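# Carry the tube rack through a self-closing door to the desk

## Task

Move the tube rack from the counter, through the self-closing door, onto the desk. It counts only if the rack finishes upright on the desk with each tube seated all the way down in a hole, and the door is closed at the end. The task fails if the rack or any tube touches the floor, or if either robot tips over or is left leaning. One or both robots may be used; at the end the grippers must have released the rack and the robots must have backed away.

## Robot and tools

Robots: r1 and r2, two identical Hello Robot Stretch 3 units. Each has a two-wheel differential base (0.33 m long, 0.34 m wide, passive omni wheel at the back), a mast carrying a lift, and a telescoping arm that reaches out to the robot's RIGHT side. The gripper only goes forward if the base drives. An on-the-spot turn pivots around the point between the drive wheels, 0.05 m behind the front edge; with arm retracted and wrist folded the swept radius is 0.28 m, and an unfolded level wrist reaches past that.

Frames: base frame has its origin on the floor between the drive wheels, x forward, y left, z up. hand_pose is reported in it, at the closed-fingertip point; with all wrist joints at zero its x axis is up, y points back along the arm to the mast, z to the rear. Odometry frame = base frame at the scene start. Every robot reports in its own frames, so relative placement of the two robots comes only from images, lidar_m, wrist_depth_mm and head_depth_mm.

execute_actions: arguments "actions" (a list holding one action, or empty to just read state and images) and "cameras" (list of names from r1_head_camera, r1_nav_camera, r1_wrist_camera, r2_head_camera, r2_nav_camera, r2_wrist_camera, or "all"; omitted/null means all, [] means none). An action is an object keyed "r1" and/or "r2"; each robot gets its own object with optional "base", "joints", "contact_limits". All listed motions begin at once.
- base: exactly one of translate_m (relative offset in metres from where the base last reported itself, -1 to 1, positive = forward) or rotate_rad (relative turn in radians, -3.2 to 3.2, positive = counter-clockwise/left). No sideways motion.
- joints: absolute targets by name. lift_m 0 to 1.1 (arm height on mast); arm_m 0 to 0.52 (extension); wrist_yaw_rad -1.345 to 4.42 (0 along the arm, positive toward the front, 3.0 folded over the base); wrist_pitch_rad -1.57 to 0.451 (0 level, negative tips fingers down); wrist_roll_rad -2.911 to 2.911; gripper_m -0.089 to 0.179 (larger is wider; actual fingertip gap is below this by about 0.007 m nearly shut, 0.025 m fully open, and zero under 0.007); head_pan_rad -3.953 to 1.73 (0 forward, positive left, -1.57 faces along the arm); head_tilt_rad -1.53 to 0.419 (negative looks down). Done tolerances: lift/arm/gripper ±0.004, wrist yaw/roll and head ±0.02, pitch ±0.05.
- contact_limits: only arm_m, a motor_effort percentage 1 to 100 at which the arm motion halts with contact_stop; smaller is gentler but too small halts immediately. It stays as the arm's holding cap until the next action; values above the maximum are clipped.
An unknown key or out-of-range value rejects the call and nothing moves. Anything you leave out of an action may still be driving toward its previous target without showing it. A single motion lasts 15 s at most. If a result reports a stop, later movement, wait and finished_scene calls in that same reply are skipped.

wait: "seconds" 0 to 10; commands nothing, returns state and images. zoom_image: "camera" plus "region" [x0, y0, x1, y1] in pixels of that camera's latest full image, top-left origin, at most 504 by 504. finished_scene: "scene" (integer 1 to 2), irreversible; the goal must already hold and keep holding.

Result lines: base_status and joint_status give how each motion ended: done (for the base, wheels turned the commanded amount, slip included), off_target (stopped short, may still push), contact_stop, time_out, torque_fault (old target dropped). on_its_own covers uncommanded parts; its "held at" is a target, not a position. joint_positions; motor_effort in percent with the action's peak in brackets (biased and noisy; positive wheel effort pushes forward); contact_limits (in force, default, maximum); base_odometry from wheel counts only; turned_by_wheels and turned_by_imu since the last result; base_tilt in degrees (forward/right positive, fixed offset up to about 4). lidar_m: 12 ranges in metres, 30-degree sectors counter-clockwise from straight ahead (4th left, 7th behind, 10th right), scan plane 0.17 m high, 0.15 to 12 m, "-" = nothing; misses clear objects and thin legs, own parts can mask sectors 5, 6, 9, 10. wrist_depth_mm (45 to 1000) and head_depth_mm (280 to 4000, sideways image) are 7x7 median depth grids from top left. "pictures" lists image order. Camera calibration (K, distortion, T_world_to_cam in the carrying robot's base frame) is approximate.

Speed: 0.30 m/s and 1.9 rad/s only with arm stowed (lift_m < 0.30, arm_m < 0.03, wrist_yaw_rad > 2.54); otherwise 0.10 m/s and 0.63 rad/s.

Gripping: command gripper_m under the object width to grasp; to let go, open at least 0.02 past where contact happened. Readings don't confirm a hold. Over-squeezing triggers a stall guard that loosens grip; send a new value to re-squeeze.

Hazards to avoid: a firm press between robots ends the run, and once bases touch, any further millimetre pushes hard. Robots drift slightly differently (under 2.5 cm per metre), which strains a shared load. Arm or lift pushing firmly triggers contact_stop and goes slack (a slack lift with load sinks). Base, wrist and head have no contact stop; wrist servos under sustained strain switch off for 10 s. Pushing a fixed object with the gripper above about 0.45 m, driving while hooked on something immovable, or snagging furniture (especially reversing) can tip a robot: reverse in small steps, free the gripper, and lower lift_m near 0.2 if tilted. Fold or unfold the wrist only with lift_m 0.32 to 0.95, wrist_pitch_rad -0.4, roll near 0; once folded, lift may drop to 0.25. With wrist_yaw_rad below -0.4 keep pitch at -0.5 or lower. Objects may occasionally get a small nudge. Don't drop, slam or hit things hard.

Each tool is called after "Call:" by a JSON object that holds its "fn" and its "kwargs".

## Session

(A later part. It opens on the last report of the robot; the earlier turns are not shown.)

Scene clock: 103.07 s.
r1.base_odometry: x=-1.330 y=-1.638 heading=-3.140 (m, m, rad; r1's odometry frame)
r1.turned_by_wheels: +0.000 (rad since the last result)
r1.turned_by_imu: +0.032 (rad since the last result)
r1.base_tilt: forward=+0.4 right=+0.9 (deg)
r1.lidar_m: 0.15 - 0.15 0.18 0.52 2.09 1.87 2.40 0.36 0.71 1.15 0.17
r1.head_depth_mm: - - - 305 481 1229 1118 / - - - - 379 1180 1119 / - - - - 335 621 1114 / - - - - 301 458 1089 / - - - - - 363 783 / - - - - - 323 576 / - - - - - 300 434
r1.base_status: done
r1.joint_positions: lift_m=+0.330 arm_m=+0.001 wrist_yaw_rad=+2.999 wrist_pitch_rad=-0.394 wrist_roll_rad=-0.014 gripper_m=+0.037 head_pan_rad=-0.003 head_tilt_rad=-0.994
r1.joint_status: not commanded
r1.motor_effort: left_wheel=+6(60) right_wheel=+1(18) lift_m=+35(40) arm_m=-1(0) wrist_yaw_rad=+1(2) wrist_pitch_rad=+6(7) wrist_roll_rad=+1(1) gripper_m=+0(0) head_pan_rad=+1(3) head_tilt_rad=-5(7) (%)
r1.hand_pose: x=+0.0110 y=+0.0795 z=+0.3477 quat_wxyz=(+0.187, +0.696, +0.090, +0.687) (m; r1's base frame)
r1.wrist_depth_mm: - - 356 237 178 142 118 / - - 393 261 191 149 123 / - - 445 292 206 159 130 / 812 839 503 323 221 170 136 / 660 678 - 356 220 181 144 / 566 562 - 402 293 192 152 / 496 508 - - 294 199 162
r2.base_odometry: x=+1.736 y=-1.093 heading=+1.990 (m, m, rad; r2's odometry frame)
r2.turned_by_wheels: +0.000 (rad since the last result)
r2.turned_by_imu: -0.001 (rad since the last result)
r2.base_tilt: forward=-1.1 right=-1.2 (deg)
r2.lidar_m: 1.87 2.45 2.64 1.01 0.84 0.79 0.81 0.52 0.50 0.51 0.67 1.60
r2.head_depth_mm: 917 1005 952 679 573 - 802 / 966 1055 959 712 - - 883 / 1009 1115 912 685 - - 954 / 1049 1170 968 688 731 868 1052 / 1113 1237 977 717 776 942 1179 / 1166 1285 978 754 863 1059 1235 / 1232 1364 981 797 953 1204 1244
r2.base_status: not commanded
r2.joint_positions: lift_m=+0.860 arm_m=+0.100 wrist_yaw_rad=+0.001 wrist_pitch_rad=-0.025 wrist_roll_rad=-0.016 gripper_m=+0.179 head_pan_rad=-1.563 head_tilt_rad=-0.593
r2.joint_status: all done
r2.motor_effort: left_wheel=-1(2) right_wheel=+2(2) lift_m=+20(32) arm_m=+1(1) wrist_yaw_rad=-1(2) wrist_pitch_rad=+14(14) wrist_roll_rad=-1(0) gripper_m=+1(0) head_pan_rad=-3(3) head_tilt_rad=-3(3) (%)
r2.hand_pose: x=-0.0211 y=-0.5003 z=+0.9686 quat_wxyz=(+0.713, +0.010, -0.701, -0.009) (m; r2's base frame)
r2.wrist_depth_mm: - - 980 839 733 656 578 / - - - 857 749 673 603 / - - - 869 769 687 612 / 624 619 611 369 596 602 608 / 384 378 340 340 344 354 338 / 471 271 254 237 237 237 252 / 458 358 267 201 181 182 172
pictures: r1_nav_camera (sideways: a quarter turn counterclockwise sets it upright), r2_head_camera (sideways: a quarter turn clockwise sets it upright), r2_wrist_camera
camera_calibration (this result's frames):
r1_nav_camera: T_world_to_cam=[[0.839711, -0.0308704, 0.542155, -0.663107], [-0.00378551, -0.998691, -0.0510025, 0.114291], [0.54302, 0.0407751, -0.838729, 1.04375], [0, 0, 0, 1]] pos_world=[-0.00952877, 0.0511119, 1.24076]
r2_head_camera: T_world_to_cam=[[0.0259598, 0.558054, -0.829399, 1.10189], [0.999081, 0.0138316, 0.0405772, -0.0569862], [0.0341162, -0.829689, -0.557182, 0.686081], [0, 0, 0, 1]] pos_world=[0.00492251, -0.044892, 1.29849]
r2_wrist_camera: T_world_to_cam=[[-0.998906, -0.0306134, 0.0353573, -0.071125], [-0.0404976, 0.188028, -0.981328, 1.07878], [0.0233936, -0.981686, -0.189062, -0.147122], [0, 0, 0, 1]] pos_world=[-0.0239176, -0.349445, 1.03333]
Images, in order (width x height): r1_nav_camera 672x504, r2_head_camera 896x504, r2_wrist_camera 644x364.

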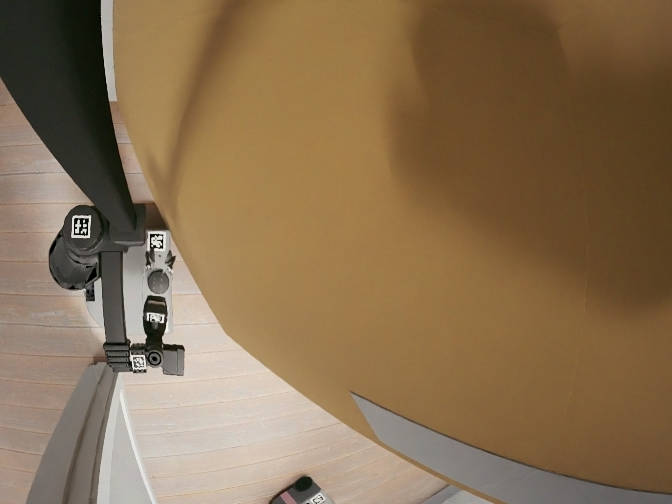

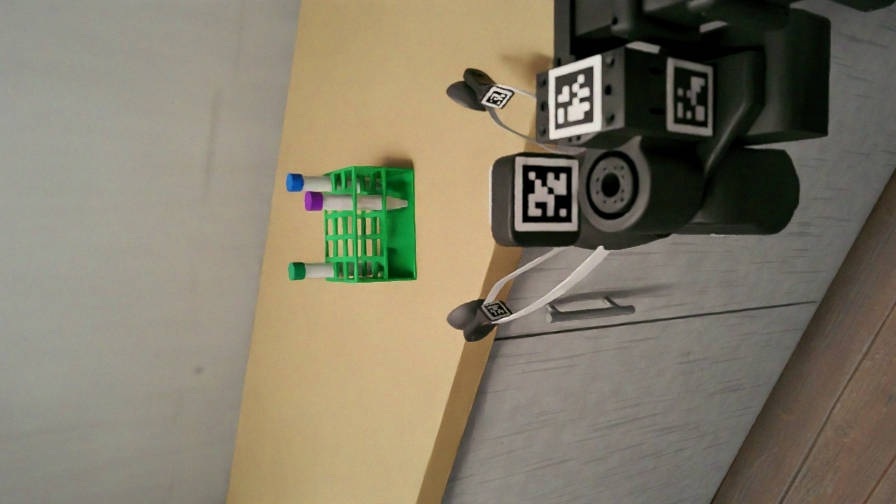

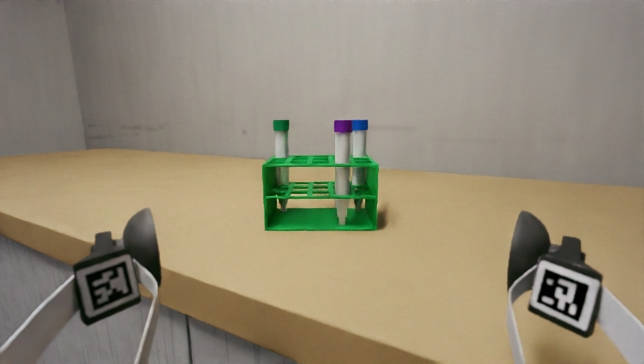

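Call:
{"fn": "execute_actions", "kwargs": {"actions": [{"r1":{"base":{"translate_m":0.3}},"r2":{"joints":{"lift_m":0.848,"arm_m":0.26}}}], "cameras": ["r1_nav_camera","r2_head_camera","r2_wrist_camera"]}}

Scene clock: 115.63 s.
r1.base_odometry: x=-1.630 y=-1.638 heading=-3.140 (m, m, rad; r1's odometry frame)
r1.turned_by_wheels: +0.000 (rad since the last result)
r1.turned_by_imu: +0.002 (rad since the last result)
r1.base_tilt: forward=+0.4 right=+0.9 (deg)
r1.lidar_m: 0.19 0.16 0.16 0.18 0.29 2.09 2.18 0.57 0.69 1.05 1.16 2.21
r1.head_depth_mm: 2057 2075 1756 1542 1378 1233 1121 / 2050 2025 1756 1519 1358 1235 1121 / 2055 2048 1746 1551 1360 1228 1112 / 2039 2012 1705 1485 1307 1188 1109 / - - - 316 411 615 1074 / - - - - 327 450 698 / - - - - 295 356 497
r1.base_status: done
r1.joint_positions: lift_m=+0.330 arm_m=+0.001 wrist_yaw_rad=+2.999 wrist_pitch_rad=-0.394 wrist_roll_rad=-0.014 gripper_m=+0.037 head_pan_rad=-0.003 head_tilt_rad=-0.994
r1.joint_status: not commanded
r1.motor_effort: left_wheel=+6(42) right_wheel=+1(5) lift_m=+35(35) arm_m=+0(0) wrist_yaw_rad=+0(0) wrist_pitch_rad=+6(6) wrist_roll_rad=+1(1) gripper_m=+0(0) head_pan_rad=+1(1) head_tilt_rad=-4(3) (%)
r1.hand_pose: x=+0.0110 y=+0.0795 z=+0.3477 quat_wxyz=(+0.187, +0.696, +0.090, +0.687) (m; r1's base frame)
r1.wrist_depth_mm: 436 - 259 219 187 164 146 / 511 - 287 239 204 176 155 / 652 500 316 267 222 189 166 / 794 579 362 295 242 205 178 / 687 643 - 332 253 224 191 / 563 581 - 372 325 243 207 / 500 513 - - 341 263 227
r2.base_odometry: x=+1.736 y=-1.093 heading=+1.990 (m, m, rad; r2's odometry frame)
r2.turned_by_wheels: +0.000 (rad since the last result)
r2.turned_by_imu: -0.001 (rad since the last result)
r2.base_tilt: forward=-1.0 right=-1.3 (deg)
r2.lidar_m: 1.87 2.45 1.16 1.16 0.84 0.79 0.81 0.52 0.49 0.51 0.67 1.60
r2.head_depth_mm: 920 1013 949 710 - 685 789 / 961 1050 963 - 643 718 849 / 1009 1114 911 - 699 781 936 / 1058 1166 964 686 728 855 1050 / 1105 1231 974 686 776 946 1180 / 1167 1291 984 752 865 1062 1248 / 1234 1360 986 797 955 1196 1242
r2.base_status: not commanded
r2.joint_positions: lift_m=+0.848 arm_m=+0.260 wrist_yaw_rad=+0.001 wrist_pitch_rad=-0.024 wrist_roll_rad=-0.016 gripper_m=+0.179 head_pan_rad=-1.563 head_tilt_rad=-0.593
r2.joint_status: all done
r2.motor_effort: left_wheel=-3(3) right_wheel=+1(2) lift_m=+20(19) arm_m=+1(1) wrist_yaw_rad=-1(1) wrist_pitch_rad=+13(14) wrist_roll_rad=-1(1) gripper_m=+0(0) head_pan_rad=-2(3) head_tilt_rad=-2(2) (%)
r2.hand_pose: x=-0.0212 y=-0.6603 z=+0.9568 quat_wxyz=(+0.713, +0.009, -0.701, -0.008) (m; r2's base frame)
r2.wrist_depth_mm: - 948 791 690 608 536 482 / - - 838 722 616 549 490 / - - 858 741 609 569 506 / 561 559 242 422 420 544 495 / 313 341 249 221 260 324 309 / 230 202 210 208 208 216 226 / 158 165 163 164 164 164 155
pictures: r1_nav_camera (sideways: a quarter turn counterclockwise sets it upright), r2_head_camera (sideways: a quarter turn clockwise sets it upright), r2_wrist_camera
camera_calibration (this result's frames):
r1_nav_camera: T_world_to_cam=[[0.839711, -0.0308703, 0.542155, -0.663106], [-0.00378539, -0.998691, -0.0510025, 0.114291], [0.54302, 0.0407751, -0.838729, 1.04376], [0, 0, 0, 1]] pos_world=[-0.00952879, 0.0511119, 1.24076]
r2_head_camera: T_world_to_cam=[[0.0259774, 0.558053, -0.829399, 1.10189], [0.999081, 0.0138, 0.0405772, -0.0569862], [0.0340899, -0.82969, -0.557182, 0.686081], [0, 0, 0, 1]] pos_world=[0.00492109, -0.044892, 1.29849]
r2_wrist_camera: T_world_to_cam=[[-0.998915, -0.0302709, 0.0353838, -0.0754868], [-0.0404382, 0.187148, -0.981499, 1.0969], [0.0230888, -0.981865, -0.18817, -0.307417], [0, 0, 0, 1]] pos_world=[-0.0239502, -0.509411, 1.02143]
Images, in order (width x height): r1_nav_camera 672x504, r2_head_camera 896x504, r2_wrist_camera 644x364.

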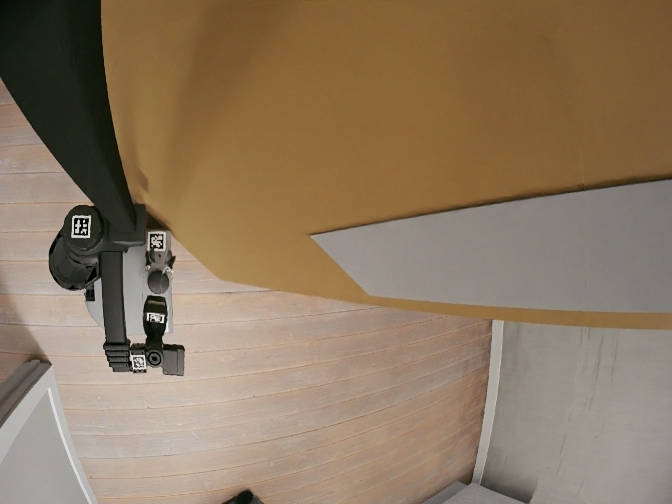

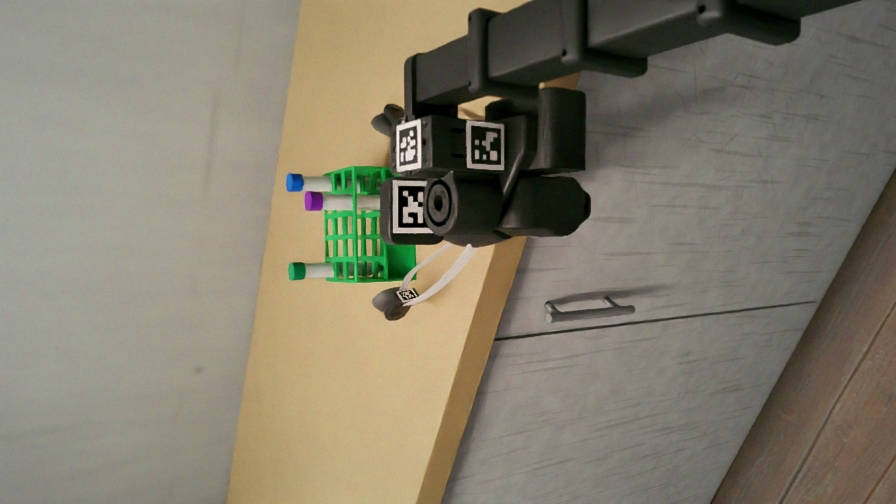

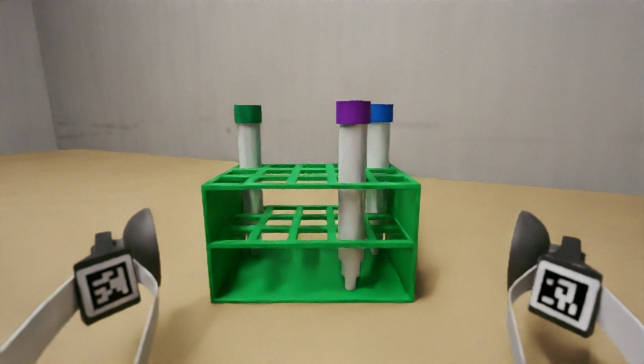

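Call:
{"fn": "execute_actions", "kwargs": {"actions": [{"r1":{"base":{"rotate_rad":0.75}},"r2":{"base":{"translate_m":0.014},"joints":{"lift_m":0.84}}}], "cameras": ["r1_nav_camera"]}}

Call:
{"fn": "execute_actions", "kwargs": {"actions": [{"r1":{"base":{"translate_m":0.2}},"r2":{"joints":{"arm_m":0.34}}}], "cameras": ["r1_nav_camera","r2_head_camera","r2_wrist_camera"]}}

Scene clock: 129.23 s.
r1.base_odometry: x=-1.630 y=-1.638 heading=-2.390 (m, m, rad; r1's odometry frame)
r1.turned_by_wheels: +0.750 (rad since the last result)
r1.turned_by_imu: +0.757 (rad since the last result)
r1.base_tilt: forward=+0.5 right=+0.9 (deg)
r1.lidar_m: - - 0.15 0.24 2.62 0.64 0.57 0.92 1.05 1.87 0.15 -
r1.head_depth_mm: - - - - - - 731 / - - - - - - - / - - - - - - - / - - - - - - - / - - - - - - 483 / - - - - - - 835 / - - - - - - 1069
r1.base_status: done
r1.joint_positions: lift_m=+0.330 arm_m=+0.001 wrist_yaw_rad=+3.000 wrist_pitch_rad=-0.394 wrist_roll_rad=-0.014 gripper_m=+0.037 head_pan_rad=-0.007 head_tilt_rad=-0.999
r1.joint_status: not commanded
r1.motor_effort: left_wheel=-2(18) right_wheel=+6(26) lift_m=+35(35) arm_m=+0(0) wrist_yaw_rad=+0(1) wrist_pitch_rad=+6(6) wrist_roll_rad=+1(1) gripper_m=+1(0) head_pan_rad=+2(5) head_tilt_rad=+0(3) (%)
r1.hand_pose: x=+0.0109 y=+0.0795 z=+0.3477 quat_wxyz=(+0.187, +0.696, +0.090, +0.687) (m; r1's base frame)
r1.wrist_depth_mm: - - - 535 165 97 69 / - - - 589 171 100 70 / - - - 697 177 102 71 / 835 817 809 742 182 105 72 / 674 664 - 626 157 107 74 / 567 565 - 544 235 108 75 / 488 508 - - 209 105 76
r2.base_odometry: x=+1.730 y=-1.080 heading=+1.990 (m, m, rad; r2's odometry frame)
r2.turned_by_wheels: +0.000 (rad since the last result)
r2.turned_by_imu: -0.001 (rad since the last result)
r2.base_tilt: forward=-1.1 right=-1.2 (deg)
r2.lidar_m: 1.86 2.42 1.08 1.15 0.86 0.81 0.82 0.53 0.50 0.51 0.67 1.62
r2.head_depth_mm: 932 1013 951 710 - 704 798 / 967 1061 956 - 656 727 860 / 1013 1105 908 - 708 790 949 / 1060 1162 917 675 740 869 1059 / 1116 1237 974 695 790 955 1188 / 1176 1295 980 756 873 1068 1241 / 1250 1374 990 794 964 1220 1237
r2.base_status: done
r2.joint_positions: lift_m=+0.840 arm_m=+0.260 wrist_yaw_rad=+0.001 wrist_pitch_rad=-0.024 wrist_roll_rad=-0.016 gripper_m=+0.179 head_pan_rad=-1.563 head_tilt_rad=-0.593
r2.joint_status: all done
r2.motor_effort: left_wheel=-2(4) right_wheel=+3(7) lift_m=+20(18) arm_m=+1(2) wrist_yaw_rad=-1(1) wrist_pitch_rad=+14(13) wrist_roll_rad=+0(0) gripper_m=+1(0) head_pan_rad=-3(3) head_tilt_rad=-3(3) (%)
r2.hand_pose: x=-0.0212 y=-0.6603 z=+0.9488 quat_wxyz=(+0.713, +0.009, -0.701, -0.008) (m; r2's base frame)
r2.wrist_depth_mm: - 957 809 692 600 539 484 / - - 805 727 605 556 496 / - - 857 744 606 570 510 / 532 519 250 246 202 514 497 / 289 315 244 238 203 300 286 / 214 188 199 195 193 199 212 / 147 153 153 153 153 152 146
pictures: r1_nav_camera (sideways: a quarter turn counterclockwise sets it upright)
camera_calibration (this result's frames):
r1_nav_camera: T_world_to_cam=[[0.842573, -0.0339589, 0.53751, -0.657073], [-0.00771547, -0.998669, -0.0509998, 0.114311], [0.538526, 0.0388239, -0.841714, 1.04766], [0, 0, 0, 1]] pos_world=[-0.00967919, 0.051171, 1.24084]
Images, in order (width x height): r1_nav_camera 672x504.

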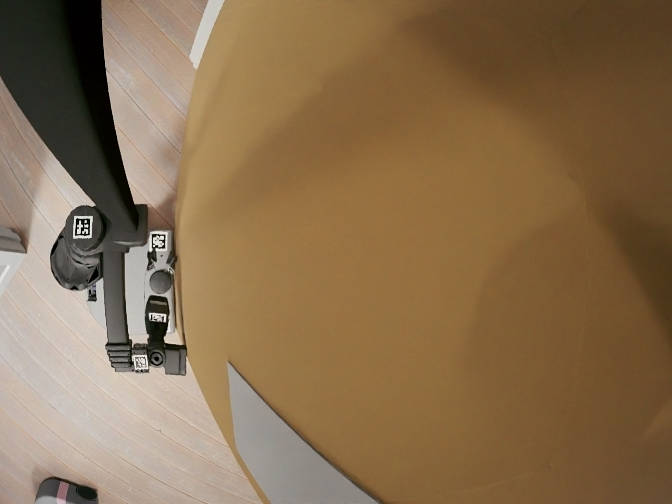

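Scene clock: 132.40 s.
r1.base_odometry: x=-1.776 y=-1.775 heading=-2.390 (m, m, rad; r1's odometry frame)
r1.turned_by_wheels: +0.000 (rad since the last result)
r1.turned_by_imu: +0.001 (rad since the last result)
r1.base_tilt: forward=+0.3 right=+0.9 (deg)
r1.lidar_m: - - 0.15 0.19 2.53 2.33 0.77 1.20 1.17 2.02 0.18 0.15
r1.head_depth_mm: - - - - - 1187 1123 / - - - - - 390 1122 / - - - - - 357 1088 / - - - - - 318 732 / - - - - - - 530 / - - - - - - 456 / - - - - - - 420
r1.base_status: done
r1.joint_positions: lift_m=+0.330 arm_m=+0.001 wrist_yaw_rad=+2.999 wrist_pitch_rad=-0.394 wrist_roll_rad=-0.014 gripper_m=+0.037 head_pan_rad=-0.007 head_tilt_rad=-1.001
r1.joint_status: not commanded
r1.motor_effort: left_wheel=+8(22) right_wheel=+1(19) lift_m=+35(35) arm_m=+0(0) wrist_yaw_rad=+1(2) wrist_pitch_rad=+7(7) wrist_roll_rad=+1(1) gripper_m=+0(0) head_pan_rad=+2(7) head_tilt_rad=+0(1) (%)
r1.hand_pose: x=+0.0110 y=+0.0795 z=+0.3477 quat_wxyz=(+0.187, +0.696, +0.090, +0.687) (m; r1's base frame)
r1.wrist_depth_mm: - - 640 268 166 121 94 / - - 749 296 177 126 97 / - - 861 333 188 132 101 / 825 808 771 374 198 138 105 / 677 673 - 399 189 146 109 / 567 569 - 456 261 150 113 / 494 511 - - 250 151 118
r2.base_odometry: x=+1.730 y=-1.080 heading=+1.990 (m, m, rad; r2's odometry frame)
r2.turned_by_wheels: +0.000 (rad since the last result)
r2.turned_by_imu: +0.000 (rad since the last result)
r2.base_tilt: forward=-1.1 right=-1.2 (deg)
r2.lidar_m: 1.86 2.43 1.26 1.35 0.85 0.81 0.82 0.53 0.50 0.52 0.68 1.62
r2.head_depth_mm: 935 1006 952 710 - - 798 / 967 1063 1017 - 635 727 858 / 1010 1115 1025 - 679 791 954 / 1065 1171 971 658 735 869 1057 / 1118 1237 978 715 783 955 1191 / 1168 1293 978 754 874 1067 1242 / 1237 1379 989 796 962 1209 1242
r2.base_status: not commanded
r2.joint_positions: lift_m=+0.840 arm_m=+0.340 wrist_yaw_rad=+0.001 wrist_pitch_rad=-0.020 wrist_roll_rad=-0.016 gripper_m=+0.179 head_pan_rad=-1.563 head_tilt_rad=-0.593
r2.joint_status: all done
r2.motor_effort: left_wheel=-2(3) right_wheel=+3(3) lift_m=+20(20) arm_m=+1(1) wrist_yaw_rad=-1(1) wrist_pitch_rad=+12(13) wrist_roll_rad=-1(0) gripper_m=+0(0) head_pan_rad=-3(2) head_tilt_rad=-2(3) (%)
r2.hand_pose: x=-0.0212 y=-0.7404 z=+0.9498 quat_wxyz=(+0.713, +0.008, -0.701, -0.007) (m; r2's base frame)
r2.wrist_depth_mm: - 847 716 626 540 492 434 / - 896 720 630 159 499 444 / - 915 739 665 111 508 459 / 545 522 159 181 118 500 456 / 293 120 161 182 117 121 288 / 216 119 135 135 119 118 213 / 148 148 147 150 137 140 146
pictures: r1_nav_camera (sideways: a quarter turn counterclockwise sets it upright), r2_head_camera (sideways: a quarter turn clockwise sets it upright), r2_wrist_camera
camera_calibration (this result's frames):
r1_nav_camera: T_world_to_cam=[[0.84326, -0.0337607, 0.536445, -0.655689], [-0.00753938, -0.99867, -0.0509989, 0.114309], [0.537453, 0.0389609, -0.842393, 1.04855], [0, 0, 0, 1]] pos_world=[-0.00976864, 0.0511677, 1.24086]
r2_head_camera: T_world_to_cam=[[0.0259776, 0.558053, -0.829399, 1.10189], [0.999081, 0.0137996, 0.0405772, -0.0569862], [0.0340896, -0.829691, -0.557182, 0.686081], [0, 0, 0, 1]] pos_world=[0.00492108, -0.044892, 1.29849]
r2_wrist_camera: T_world_to_cam=[[-0.998917, -0.0300865, 0.0354994, -0.0776484], [-0.0404269, 0.183293, -0.982227, 1.10286], [0.023045, -0.982598, -0.184311, -0.391589], [0, 0, 0, 1]] pos_world=[-0.023955, -0.589257, 1.01384]
Images, in order (width x height): r1_nav_camera 672x504, r2_head_camera 896x504, r2_wrist_camera 644x364.

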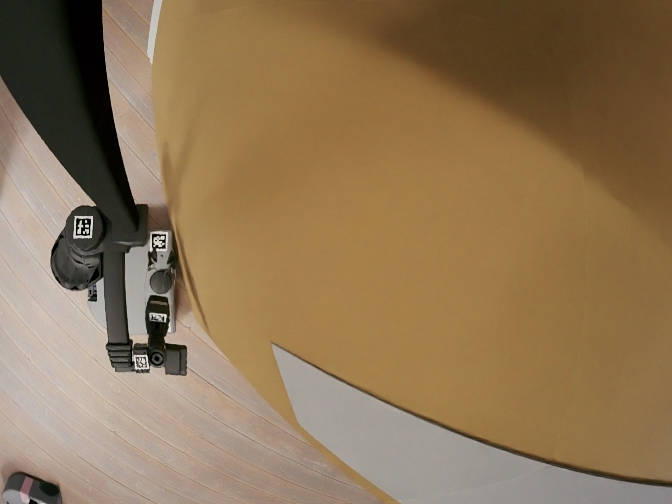

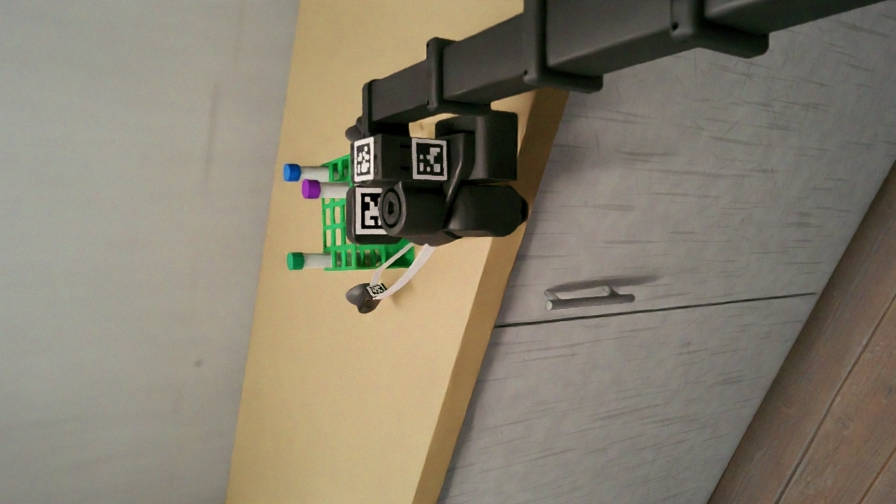

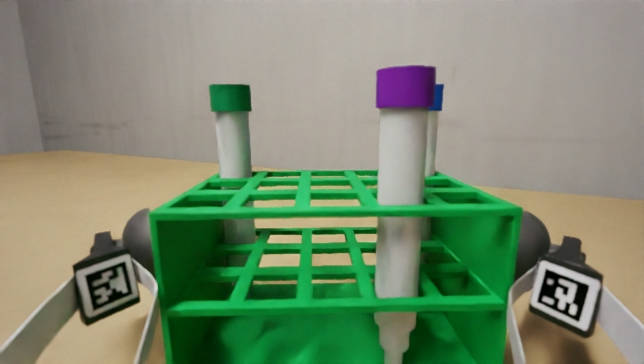

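Call:
{"fn": "execute_actions", "kwargs": {"actions": [{"r1":{"base":{"translate_m":0.36}},"r2":{"joints":{"arm_m":0.347,"gripper_m":0.07}}}], "cameras": ["r1_nav_camera","r2_wrist_camera"]}}

Call:
{"fn": "execute_actions", "kwargs": {"actions": [{"r2":{"joints":{"lift_m":0.88}}}], "cameras": ["r2_head_camera","r2_wrist_camera"]}}

Scene clock: 146.87 s.
r1.base_odometry: x=-2.039 y=-2.021 heading=-2.390 (m, m, rad; r1's odometry frame)
r1.turned_by_wheels: +0.000 (rad since the last result)
r1.turned_by_imu: +0.003 (rad since the last result)
r1.base_tilt: forward=+0.4 right=+0.8 (deg)
r1.lidar_m: 0.16 0.15 0.15 0.18 0.36 2.63 1.12 1.42 2.02 2.03 1.71 1.71
r1.head_depth_mm: 1761 1930 1759 1531 1365 1229 1113 / 1872 2008 1732 1534 1361 1224 1122 / 1744 1979 1730 1522 1366 1223 1122 / 1552 1857 1724 1512 1358 1218 1122 / 1392 1630 1735 1505 1310 526 1014 / 1271 1472 - - 298 384 652 / - - - - - 323 482
r1.base_status: done
r1.joint_positions: lift_m=+0.330 arm_m=+0.001 wrist_yaw_rad=+2.999 wrist_pitch_rad=-0.394 wrist_roll_rad=-0.014 gripper_m=+0.037 head_pan_rad=-0.007 head_tilt_rad=-1.001
r1.joint_status: not commanded
r1.motor_effort: left_wheel=+7(40) right_wheel=+1(5) lift_m=+35(35) arm_m=+0(0) wrist_yaw_rad=+0(0) wrist_pitch_rad=+7(7) wrist_roll_rad=+1(1) gripper_m=+0(0) head_pan_rad=+2(2) head_tilt_rad=+0(1) (%)
r1.hand_pose: x=+0.0110 y=+0.0795 z=+0.3477 quat_wxyz=(+0.187, +0.696, +0.090, +0.687) (m; r1's base frame)
r1.wrist_depth_mm: - - 293 227 182 154 132 / - - 322 249 197 164 140 / - 825 362 276 215 174 147 / 807 799 408 310 231 188 158 / 680 654 - 344 238 203 167 / 562 554 - 388 310 217 179 / 487 510 - - 321 230 196
r2.base_odometry: x=+1.730 y=-1.080 heading=+1.990 (m, m, rad; r2's odometry frame)
r2.turned_by_wheels: +0.000 (rad since the last result)
r2.turned_by_imu: -0.002 (rad since the last result)
r2.base_tilt: forward=-1.1 right=-1.2 (deg)
r2.lidar_m: 1.85 2.42 1.50 1.77 0.85 0.81 0.82 0.53 0.50 0.51 0.68 1.62
r2.head_depth_mm: 925 1009 948 708 - - 794 / 965 1067 982 - 636 727 856 / 1012 1116 962 - 677 791 950 / 1066 1175 971 660 734 870 1061 / 1119 1233 975 720 788 955 1187 / 1177 1290 984 756 874 1080 1239 / 1249 1378 983 794 967 1213 1244
r2.base_status: not commanded
r2.joint_positions: lift_m=+0.840 arm_m=+0.347 wrist_yaw_rad=+0.001 wrist_pitch_rad=-0.019 wrist_roll_rad=-0.016 gripper_m=+0.090 head_pan_rad=-1.563 head_tilt_rad=-0.593
r2.joint_status: gripper_m off_target (ended at +0.090, target +0.070); the others done
r2.on_its_own: gripper_m is held at +0.088, not at your +0.070, by its stall guard, which is still easing
r2.motor_effort: left_wheel=-3(3) right_wheel=+2(3) lift_m=+20(21) arm_m=+2(1) wrist_yaw_rad=-1(0) wrist_pitch_rad=+11(11) wrist_roll_rad=+0(1) gripper_m=-31(100) head_pan_rad=-3(3) head_tilt_rad=-2(3) (%)
r2.hand_pose: x=-0.0212 y=-0.7475 z=+0.9501 quat_wxyz=(+0.713, +0.007, -0.701, -0.007) (m; r2's base frame)
r2.wrist_depth_mm: - 842 722 614 541 476 435 / - 878 715 625 537 489 442 / - 924 732 650 542 500 455 / 543 535 165 160 122 496 461 / 292 326 156 246 133 141 287 / 203 - 126 175 135 142 201 / - 155 143 151 143 147 153
pictures: r1_nav_camera (sideways: a quarter turn counterclockwise sets it upright), r2_wrist_camera
camera_calibration (this result's frames):
r1_nav_camera: T_world_to_cam=[[0.843239, -0.0337604, 0.536478, -0.655733], [-0.00753725, -0.99867, -0.050999, 0.114309], [0.537486, 0.0389607, -0.842372, 1.04852], [0, 0, 0, 1]] pos_world=[-0.00976623, 0.0511677, 1.24086]
r2_wrist_camera: T_world_to_cam=[[-0.998917, -0.0300472, 0.03553, -0.0778702], [-0.0404268, 0.182312, -0.982409, 1.10384], [0.0230411, -0.982782, -0.183329, -0.399539], [0, 0, 0, 1]] pos_world=[-0.0239553, -0.596243, 1.01394]
Images, in order (width x height): r1_nav_camera 672x504, r2_wrist_camera 644x364.

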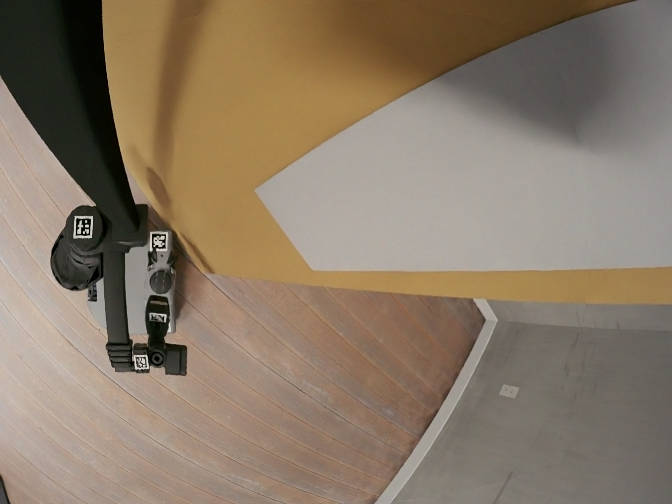

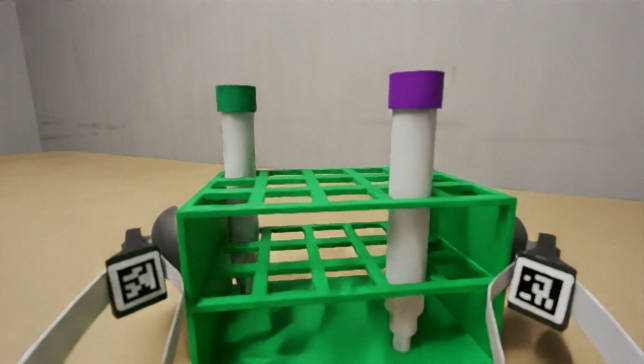

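Scene clock: 148.03 s.
r1.base_odometry: x=-2.039 y=-2.021 heading=-2.390 (m, m, rad; r1's odometry frame)
r1.turned_by_wheels: +0.000 (rad since the last result)
r1.turned_by_imu: +0.000 (rad since the last result)
r1.base_tilt: forward=+0.4 right=+0.9 (deg)
r1.lidar_m: 0.16 0.15 0.15 0.18 0.36 2.62 1.13 1.43 2.02 2.03 1.72 1.71
r1.head_depth_mm: 1752 1930 1750 1527 1358 1236 1118 / 1870 2022 1738 1515 1361 1228 1115 / 1751 1967 1754 1521 1349 1226 1116 / 1545 1835 1742 1516 1349 1218 1120 / 1401 1623 1726 1514 1304 526 1013 / 1264 1466 - - 297 383 652 / - - - - - 324 480
r1.base_status: not commanded
r1.joint_positions: lift_m=+0.330 arm_m=+0.001 wrist_yaw_rad=+2.999 wrist_pitch_rad=-0.394 wrist_roll_rad=-0.014 gripper_m=+0.037 head_pan_rad=-0.007 head_tilt_rad=-1.001
r1.joint_status: not commanded
r1.motor_effort: left_wheel=+7(7) right_wheel=+1(1) lift_m=+35(35) arm_m=-1(0) wrist_yaw_rad=+1(1) wrist_pitch_rad=+6(6) wrist_roll_rad=+1(1) gripper_m=+0(1) head_pan_rad=+3(2) head_tilt_rad=+0(1) (%)
r1.hand_pose: x=+0.0110 y=+0.0795 z=+0.3477 quat_wxyz=(+0.187, +0.696, +0.090, +0.687) (m; r1's base frame)
r1.wrist_depth_mm: - - 293 228 182 154 132 / - - 321 249 197 164 140 / - 835 366 276 214 175 148 / 823 788 407 309 232 187 156 / 668 677 - 342 240 203 167 / 560 573 - 389 314 217 178 / 487 498 - - 320 232 196
r2.base_odometry: x=+1.730 y=-1.080 heading=+1.990 (m, m, rad; r2's odometry frame)
r2.turned_by_wheels: +0.000 (rad since the last result)
r2.turned_by_imu: +0.000 (rad since the last result)
r2.base_tilt: forward=-1.1 right=-1.2 (deg)
r2.lidar_m: 1.86 2.43 1.50 1.78 0.86 0.81 0.82 0.53 0.50 0.51 0.68 1.62
r2.head_depth_mm: 932 1007 956 - - 692 786 / 967 1060 1090 631 634 731 860 / 1012 1115 1096 621 678 790 951 / 1060 1173 747 661 731 868 1062 / 1118 1238 976 715 789 957 1188 / 1175 1283 981 755 872 1076 1245 / 1234 1380 986 796 969 1210 1241
r2.base_status: not commanded
r2.joint_positions: lift_m=+0.880 arm_m=+0.347 wrist_yaw_rad=+0.001 wrist_pitch_rad=-0.027 wrist_roll_rad=-0.016 gripper_m=+0.096 head_pan_rad=-1.563 head_tilt_rad=-0.593
r2.joint_status: all done
r2.on_its_own: gripper_m is held at +0.095, not at your +0.070, by its stall guard, which is still easing
r2.motor_effort: left_wheel=-3(2) right_wheel=+2(2) lift_m=+37(37) arm_m=+2(2) wrist_yaw_rad=-1(1) wrist_pitch_rad=+15(16) wrist_roll_rad=+0(1) gripper_m=-25(31) head_pan_rad=-3(2) head_tilt_rad=-3(3) (%)
r2.hand_pose: x=-0.0212 y=-0.7472 z=+0.9873 quat_wxyz=(+0.713, +0.010, -0.701, -0.009) (m; r2's base frame)
r2.wrist_depth_mm: - 866 702 614 528 475 430 / - 876 726 634 530 484 442 / - 957 742 655 129 499 448 / 701 698 168 164 128 504 464 / 392 430 158 328 162 142 383 / 281 - 130 147 134 142 267 / 206 206 145 153 144 189 206
pictures: r2_head_camera (sideways: a quarter turn clockwise sets it upright), r2_wrist_camera
camera_calibration (this result's frames):
r2_head_camera: T_world_to_cam=[[0.0259775, 0.558053, -0.829398, 1.10189], [0.999081, 0.0137999, 0.0405772, -0.0569862], [0.0340898, -0.82969, -0.557182, 0.686081], [0, 0, 0, 1]] pos_world=[0.00492109, -0.044892, 1.29849]
r2_wrist_camera: T_world_to_cam=[[-0.998917, -0.0303302, 0.0352968, -0.0791658], [-0.0404296, 0.189942, -0.980963, 1.14465], [0.0230485, -0.981327, -0.190962, -0.383862], [0, 0, 0, 1]] pos_world=[-0.0239546, -0.596513, 1.05235]
Images, in order (width x height): r2_head_camera 896x504, r2_wrist_camera 644x364.

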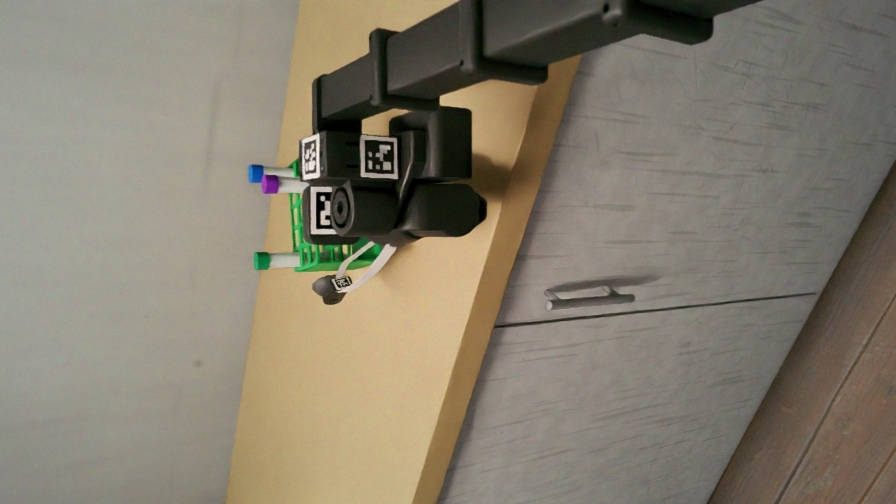

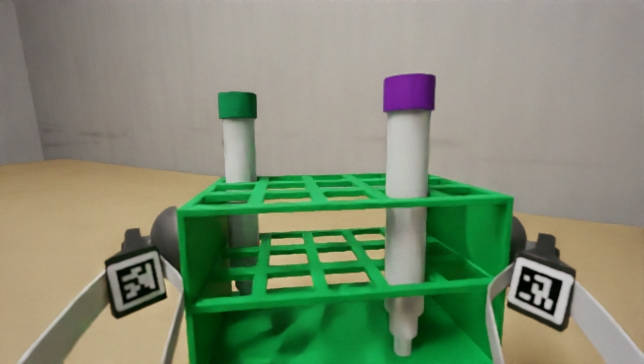

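Call:
{"fn": "execute_actions", "kwargs": {"actions": [{"r2":{"joints":{"gripper_m":0.098}},"r1":{"base":{"rotate_rad":-0.6},"joints":{"head_pan_rad":-2.2,"head_tilt_rad":-0.9}}}], "cameras": ["r1_nav_camera","r2_wrist_camera"]}}

Scene clock: 156.80 s.
r1.base_odometry: x=-2.039 y=-2.021 heading=-2.990 (m, m, rad; r1's odometry frame)
r1.turned_by_wheels: -0.600 (rad since the last result)
r1.turned_by_imu: -0.605 (rad since the last result)
r1.base_tilt: forward=+0.4 right=+0.9 (deg)
r1.lidar_m: 1.72 1.38 0.18 0.18 0.20 0.35 2.62 1.12 1.42 1.49 2.14 1.73
r1.head_depth_mm: 1156 1264 1398 1573 1432 1261 1137 / 1318 1462 1642 1642 1426 1264 1158 / 1544 1719 1848 1646 1422 1253 1164 / 1858 2106 1905 1642 1424 1254 - / 2323 2317 1937 1629 1428 1251 1157 / 2557 2307 1810 1638 1417 1249 1138 / 2343 2025 1726 1618 1410 1247 1125
r1.base_status: done
r1.joint_positions: lift_m=+0.330 arm_m=+0.001 wrist_yaw_rad=+2.999 wrist_pitch_rad=-0.394 wrist_roll_rad=-0.014 gripper_m=+0.037 head_pan_rad=-2.193 head_tilt_rad=-0.902
r1.joint_status: all done
r1.motor_effort: left_wheel=+7(27) right_wheel=-2(6) lift_m=+35(35) arm_m=-1(0) wrist_yaw_rad=+1(1) wrist_pitch_rad=+6(6) wrist_roll_rad=+1(1) gripper_m=+0(1) head_pan_rad=-3(31) head_tilt_rad=+2(16) (%)
r1.hand_pose: x=+0.0110 y=+0.0795 z=+0.3477 quat_wxyz=(+0.187, +0.696, +0.090, +0.687) (m; r1's base frame)
r1.wrist_depth_mm: 224 - 210 205 198 197 - / 246 - 229 223 217 - - / 274 268 251 248 238 953 968 / 310 301 283 276 267 757 754 / 358 343 - 307 295 642 617 / 419 401 - 355 362 548 535 / 485 458 - - 423 472 473
r2.base_odometry: x=+1.730 y=-1.080 heading=+1.990 (m, m, rad; r2's odometry frame)
r2.turned_by_wheels: +0.000 (rad since the last result)
r2.turned_by_imu: -0.001 (rad since the last result)
r2.base_tilt: forward=-1.1 right=-1.2 (deg)
r2.lidar_m: 1.86 2.42 1.50 1.80 0.86 0.81 0.82 0.53 0.50 0.51 0.68 1.62
r2.head_depth_mm: 929 1010 952 - - 691 784 / 969 1062 1086 627 634 728 861 / 1012 1109 1090 622 678 793 948 / 1069 1171 771 660 733 863 1061 / 1120 1240 977 716 788 958 1180 / 1174 1291 977 756 876 1073 1237 / 1249 1370 983 798 964 1220 1239
r2.base_status: not commanded
r2.joint_positions: lift_m=+0.880 arm_m=+0.347 wrist_yaw_rad=+0.001 wrist_pitch_rad=-0.027 wrist_roll_rad=-0.016 gripper_m=+0.105 head_pan_rad=-1.563 head_tilt_rad=-0.593
r2.joint_status: gripper_m off_target (ended at +0.105, target +0.098)
r2.on_its_own: gripper_m is held at +0.104, not at your +0.098, by its stall guard, which is still easing
r2.motor_effort: left_wheel=-2(2) right_wheel=+2(2) lift_m=+36(37) arm_m=+2(2) wrist_yaw_rad=-1(1) wrist_pitch_rad=+15(15) wrist_roll_rad=+0(1) gripper_m=-25(85) head_pan_rad=-3(3) head_tilt_rad=-3(2) (%)
r2.hand_pose: x=-0.0212 y=-0.7472 z=+0.9873 quat_wxyz=(+0.713, +0.010, -0.701, -0.009) (m; r2's base frame)
r2.wrist_depth_mm: - 837 708 603 533 478 435 / - 914 745 631 530 488 439 / - 929 736 648 537 500 448 / 693 696 171 175 130 509 456 / 390 424 164 357 163 141 382 / 280 - 131 181 133 142 268 / 209 208 146 153 144 193 207
pictures: r1_nav_camera (sideways: a quarter turn counterclockwise sets it upright), r2_wrist_camera
camera_calibration (this result's frames):
r1_nav_camera: T_world_to_cam=[[-0.481095, -0.622769, 0.617013, -0.752577], [-0.814075, 0.578531, -0.0508195, 0.119002], [-0.325313, -0.526744, -0.78531, 0.979603], [0, 0, 0, 1]] pos_world=[0.0534925, -0.0215274, 1.23969]
r2_wrist_camera: T_world_to_cam=[[-0.998917, -0.03033, 0.0352968, -0.0791656], [-0.0404296, 0.189942, -0.980963, 1.14465], [0.0230482, -0.981327, -0.190962, -0.383862], [0, 0, 0, 1]] pos_world=[-0.0239546, -0.596513, 1.05235]
Images, in order (width x height): r1_nav_camera 672x504, r2_wrist_camera 644x364.

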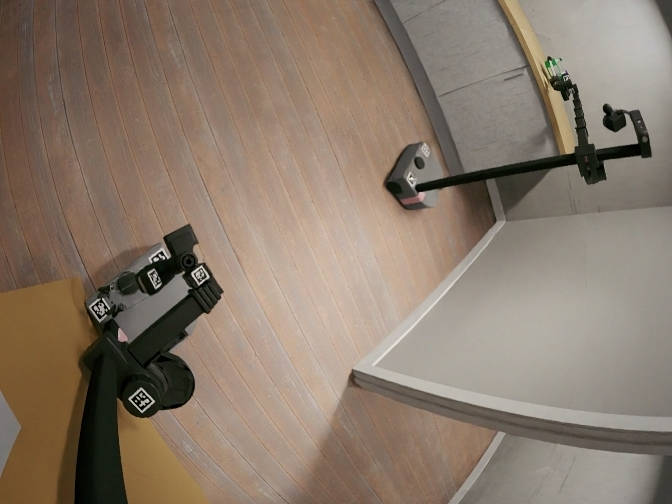

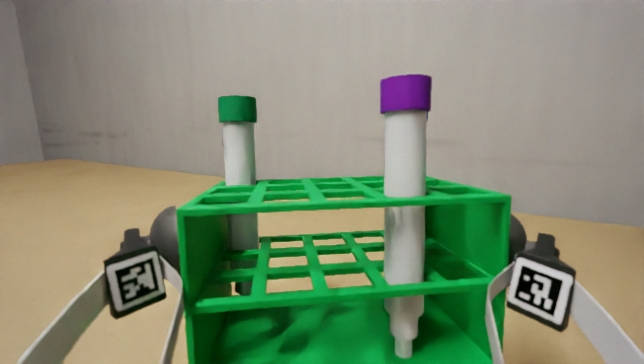

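Call:
{"fn": "wait", "kwargs": {"seconds": 5}}

Scene clock: 165.47 s.
r1.base_odometry: x=-2.039 y=-2.021 heading=-2.990 (m, m, rad; r1's odometry frame)
r1.turned_by_wheels: +0.000 (rad since the last result)
r1.turned_by_imu: +0.002 (rad since the last result)
r1.base_tilt: forward=+0.4 right=+0.9 (deg)
r1.lidar_m: 1.71 1.37 0.18 0.18 0.20 0.35 2.62 1.13 1.42 1.49 2.14 1.73
r1.head_depth_mm: 1158 1268 1391 1579 1429 1265 1132 / 1315 1458 1629 1641 1428 1265 1150 / 1546 1736 1834 1645 1426 1261 1162 / 1861 2133 1916 1630 1411 1258 - / 2335 2314 1917 1621 1414 1261 1161 / 2534 2318 1818 1623 1404 1252 1141 / 2378 2030 1741 1613 1418 1244 1116
r1.base_status: done
r1.joint_positions: lift_m=+0.330 arm_m=+0.001 wrist_yaw_rad=+2.999 wrist_pitch_rad=-0.394 wrist_roll_rad=-0.014 gripper_m=+0.037 head_pan_rad=-2.193 head_tilt_rad=-0.902
r1.joint_status: all done
r1.motor_effort: left_wheel=+7(27) right_wheel=-2(6) lift_m=+35(35) arm_m=+0(0) wrist_yaw_rad=+0(1) wrist_pitch_rad=+6(6) wrist_roll_rad=+1(1) gripper_m=+0(1) head_pan_rad=-2(31) head_tilt_rad=+1(16) (%)
r1.hand_pose: x=+0.0110 y=+0.0795 z=+0.3477 quat_wxyz=(+0.187, +0.696, +0.090, +0.687) (m; r1's base frame)
r1.wrist_depth_mm: 223 - 208 204 197 199 - / 244 - 229 223 217 - - / 273 269 253 247 236 913 951 / 313 303 285 272 265 782 772 / 353 344 - 309 292 642 640 / 421 399 - 352 360 546 546 / 477 458 - - 425 477 476
r2.base_odometry: x=+1.730 y=-1.080 heading=+1.990 (m, m, rad; r2's odometry frame)
r2.turned_by_wheels: +0.000 (rad since the last result)
r2.turned_by_imu: -0.001 (rad since the last result)
r2.base_tilt: forward=-1.1 right=-1.2 (deg)
r2.lidar_m: 1.86 2.42 1.50 1.79 0.85 0.81 0.82 0.53 0.50 0.51 0.68 1.61
r2.head_depth_mm: 926 1021 961 - - 691 785 / 968 1066 1096 629 631 727 863 / 1016 1108 1091 622 677 793 952 / 1058 1168 772 659 733 869 1057 / 1119 1241 977 719 788 959 1192 / 1176 1285 985 755 872 1072 1236 / 1239 1380 985 794 969 1214 1243
r2.base_status: not commanded
r2.joint_positions: lift_m=+0.880 arm_m=+0.347 wrist_yaw_rad=+0.001 wrist_pitch_rad=-0.027 wrist_roll_rad=-0.016 gripper_m=+0.114 head_pan_rad=-1.563 head_tilt_rad=-0.593
r2.joint_status: gripper_m off_target (ended at +0.105, target +0.098)
r2.on_its_own: gripper_m is held at +0.113, not at your +0.098, by its stall guard, which is not easing now
r2.motor_effort: left_wheel=-3(2) right_wheel=+2(2) lift_m=+36(37) arm_m=+2(2) wrist_yaw_rad=+0(1) wrist_pitch_rad=+15(15) wrist_roll_rad=-1(1) gripper_m=-20(85) head_pan_rad=-3(3) head_tilt_rad=-2(2) (%)
r2.hand_pose: x=-0.0212 y=-0.7472 z=+0.9873 quat_wxyz=(+0.713, +0.010, -0.701, -0.009) (m; r2's base frame)
r2.wrist_depth_mm: - 867 704 622 538 476 429 / - 876 740 633 536 486 442 / - 930 722 665 529 502 452 / 697 709 170 190 130 503 462 / 394 429 165 353 162 140 386 / 282 - 131 182 133 142 269 / 208 208 146 153 144 193 206
wait: 5.00 s; at rest from the start
pictures: r1_head_camera (sideways: a quarter turn clockwise sets it upright), r1_nav_camera (sideways: a quarter turn counterclockwise sets it upright), r1_wrist_camera, r2_head_camera (sideways: a quarter turn clockwise sets it upright), r2_nav_camera (sideways: a quarter turn counterclockwise sets it upright), r2_wrist_camera
camera_calibration (this result's frames):
r1_head_camera: T_world_to_cam=[[0.456782, 0.650383, -0.60692, 0.807315], [0.811615, -0.584, -0.0149825, 0.0139759], [-0.364186, -0.485742, -0.794622, 0.993319], [0, 0, 0, 1]] pos_world=[-0.018357, -0.0344059, 1.2795]
r1_nav_camera: T_world_to_cam=[[-0.481095, -0.622769, 0.617014, -0.752577], [-0.814075, 0.578531, -0.0508195, 0.119002], [-0.325313, -0.526745, -0.78531, 0.979603], [0, 0, 0, 1]] pos_world=[0.0534925, -0.0215274, 1.23969]
r1_wrist_camera: T_world_to_cam=[[0.99051, -0.134935, -0.0261237, 0.017536], [-0.0996395, -0.574071, -0.81272, 0.351079], [0.0946679, 0.80761, -0.582068, 0.302228], [0, 0, 0, 1]] pos_world=[-0.0109996, -0.0401724, 0.461704]
r2_head_camera: T_world_to_cam=[[0.0259776, 0.558053, -0.829398, 1.10189], [0.999081, 0.0137996, 0.0405772, -0.0569862], [0.0340896, -0.82969, -0.557182, 0.686081], [0, 0, 0, 1]] pos_world=[0.00492108, -0.044892, 1.29849]
r2_nav_camera: T_world_to_cam=[[0.0259113, -0.566411, 0.823716, -1.03689], [-0.999418, -0.0329718, 0.00876587, 0.0476232], [0.0221943, -0.823463, -0.566935, 0.696356], [0, 0, 0, 1]] pos_world=[0.0590075, -0.0123124, 1.24847]
r2_wrist_camera: T_world_to_cam=[[-0.998917, -0.0303303, 0.0352968, -0.0791658], [-0.0404296, 0.189942, -0.980963, 1.14465], [0.0230485, -0.981327, -0.190962, -0.383862], [0, 0, 0, 1]] pos_world=[-0.0239546, -0.596513, 1.05235]
Images, in order (width x height): r1_head_camera 896x504, r1_nav_camera 672x504, r1_wrist_camera 644x364, r2_head_camera 896x504, r2_nav_camera 672x504, r2_wrist_camera 644x364.

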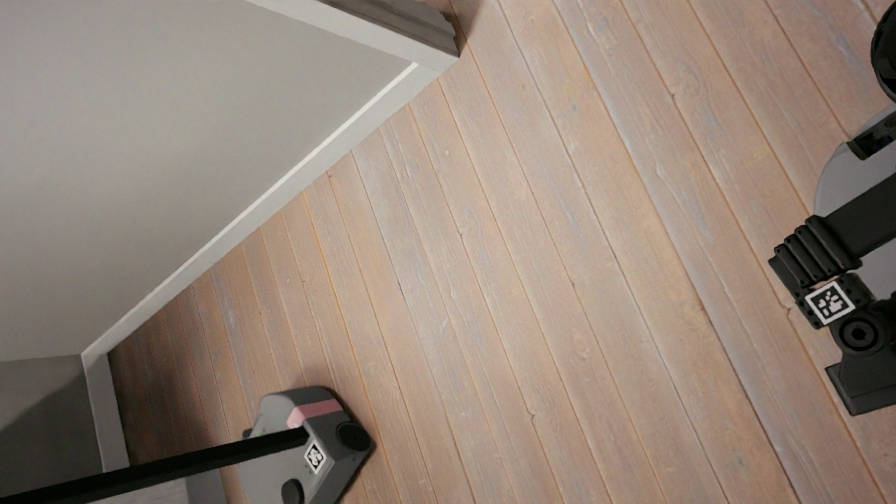

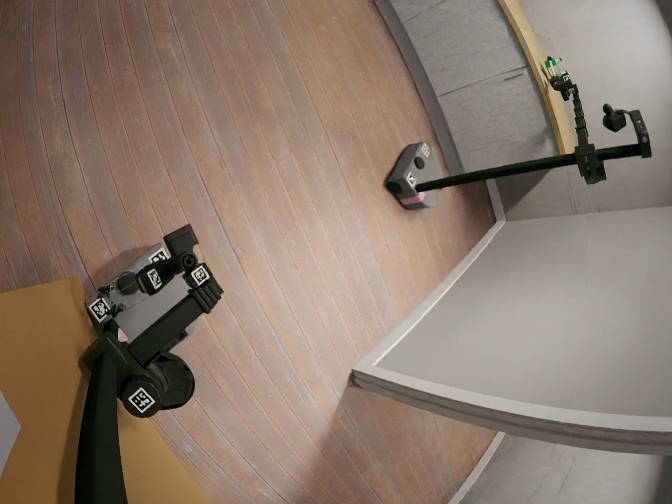

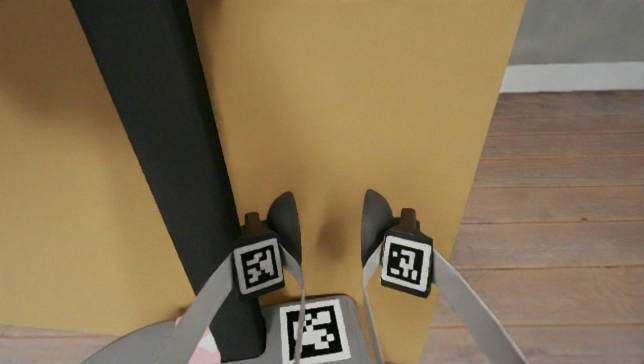

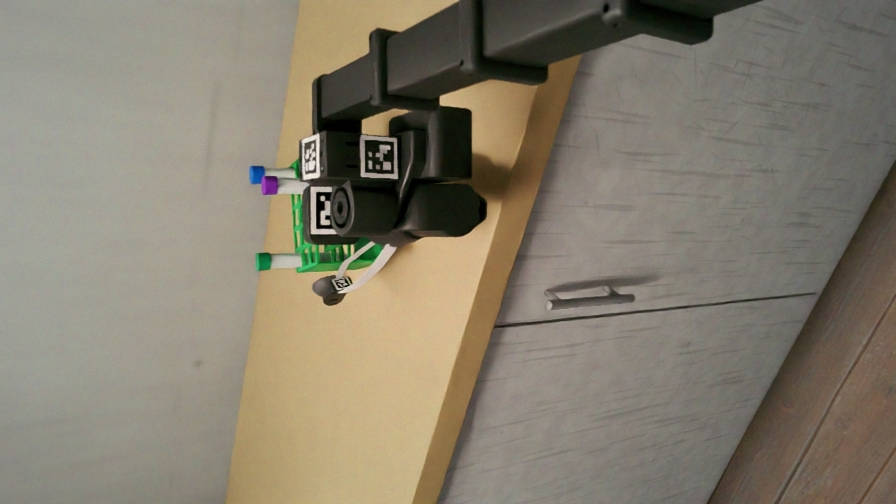

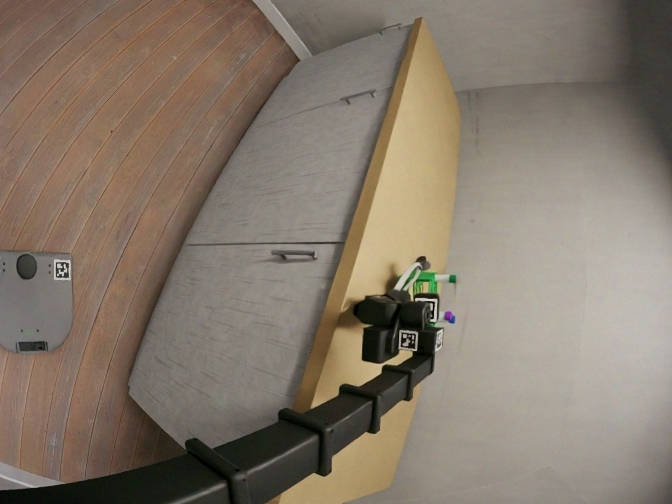

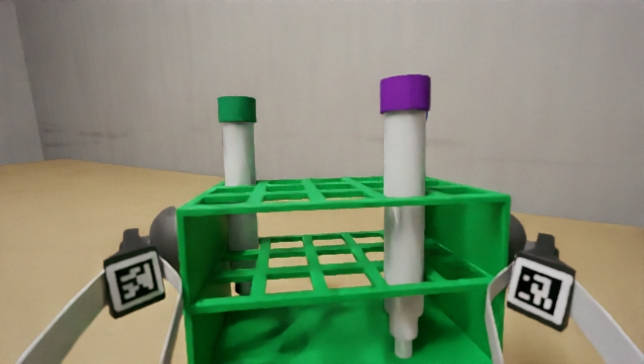

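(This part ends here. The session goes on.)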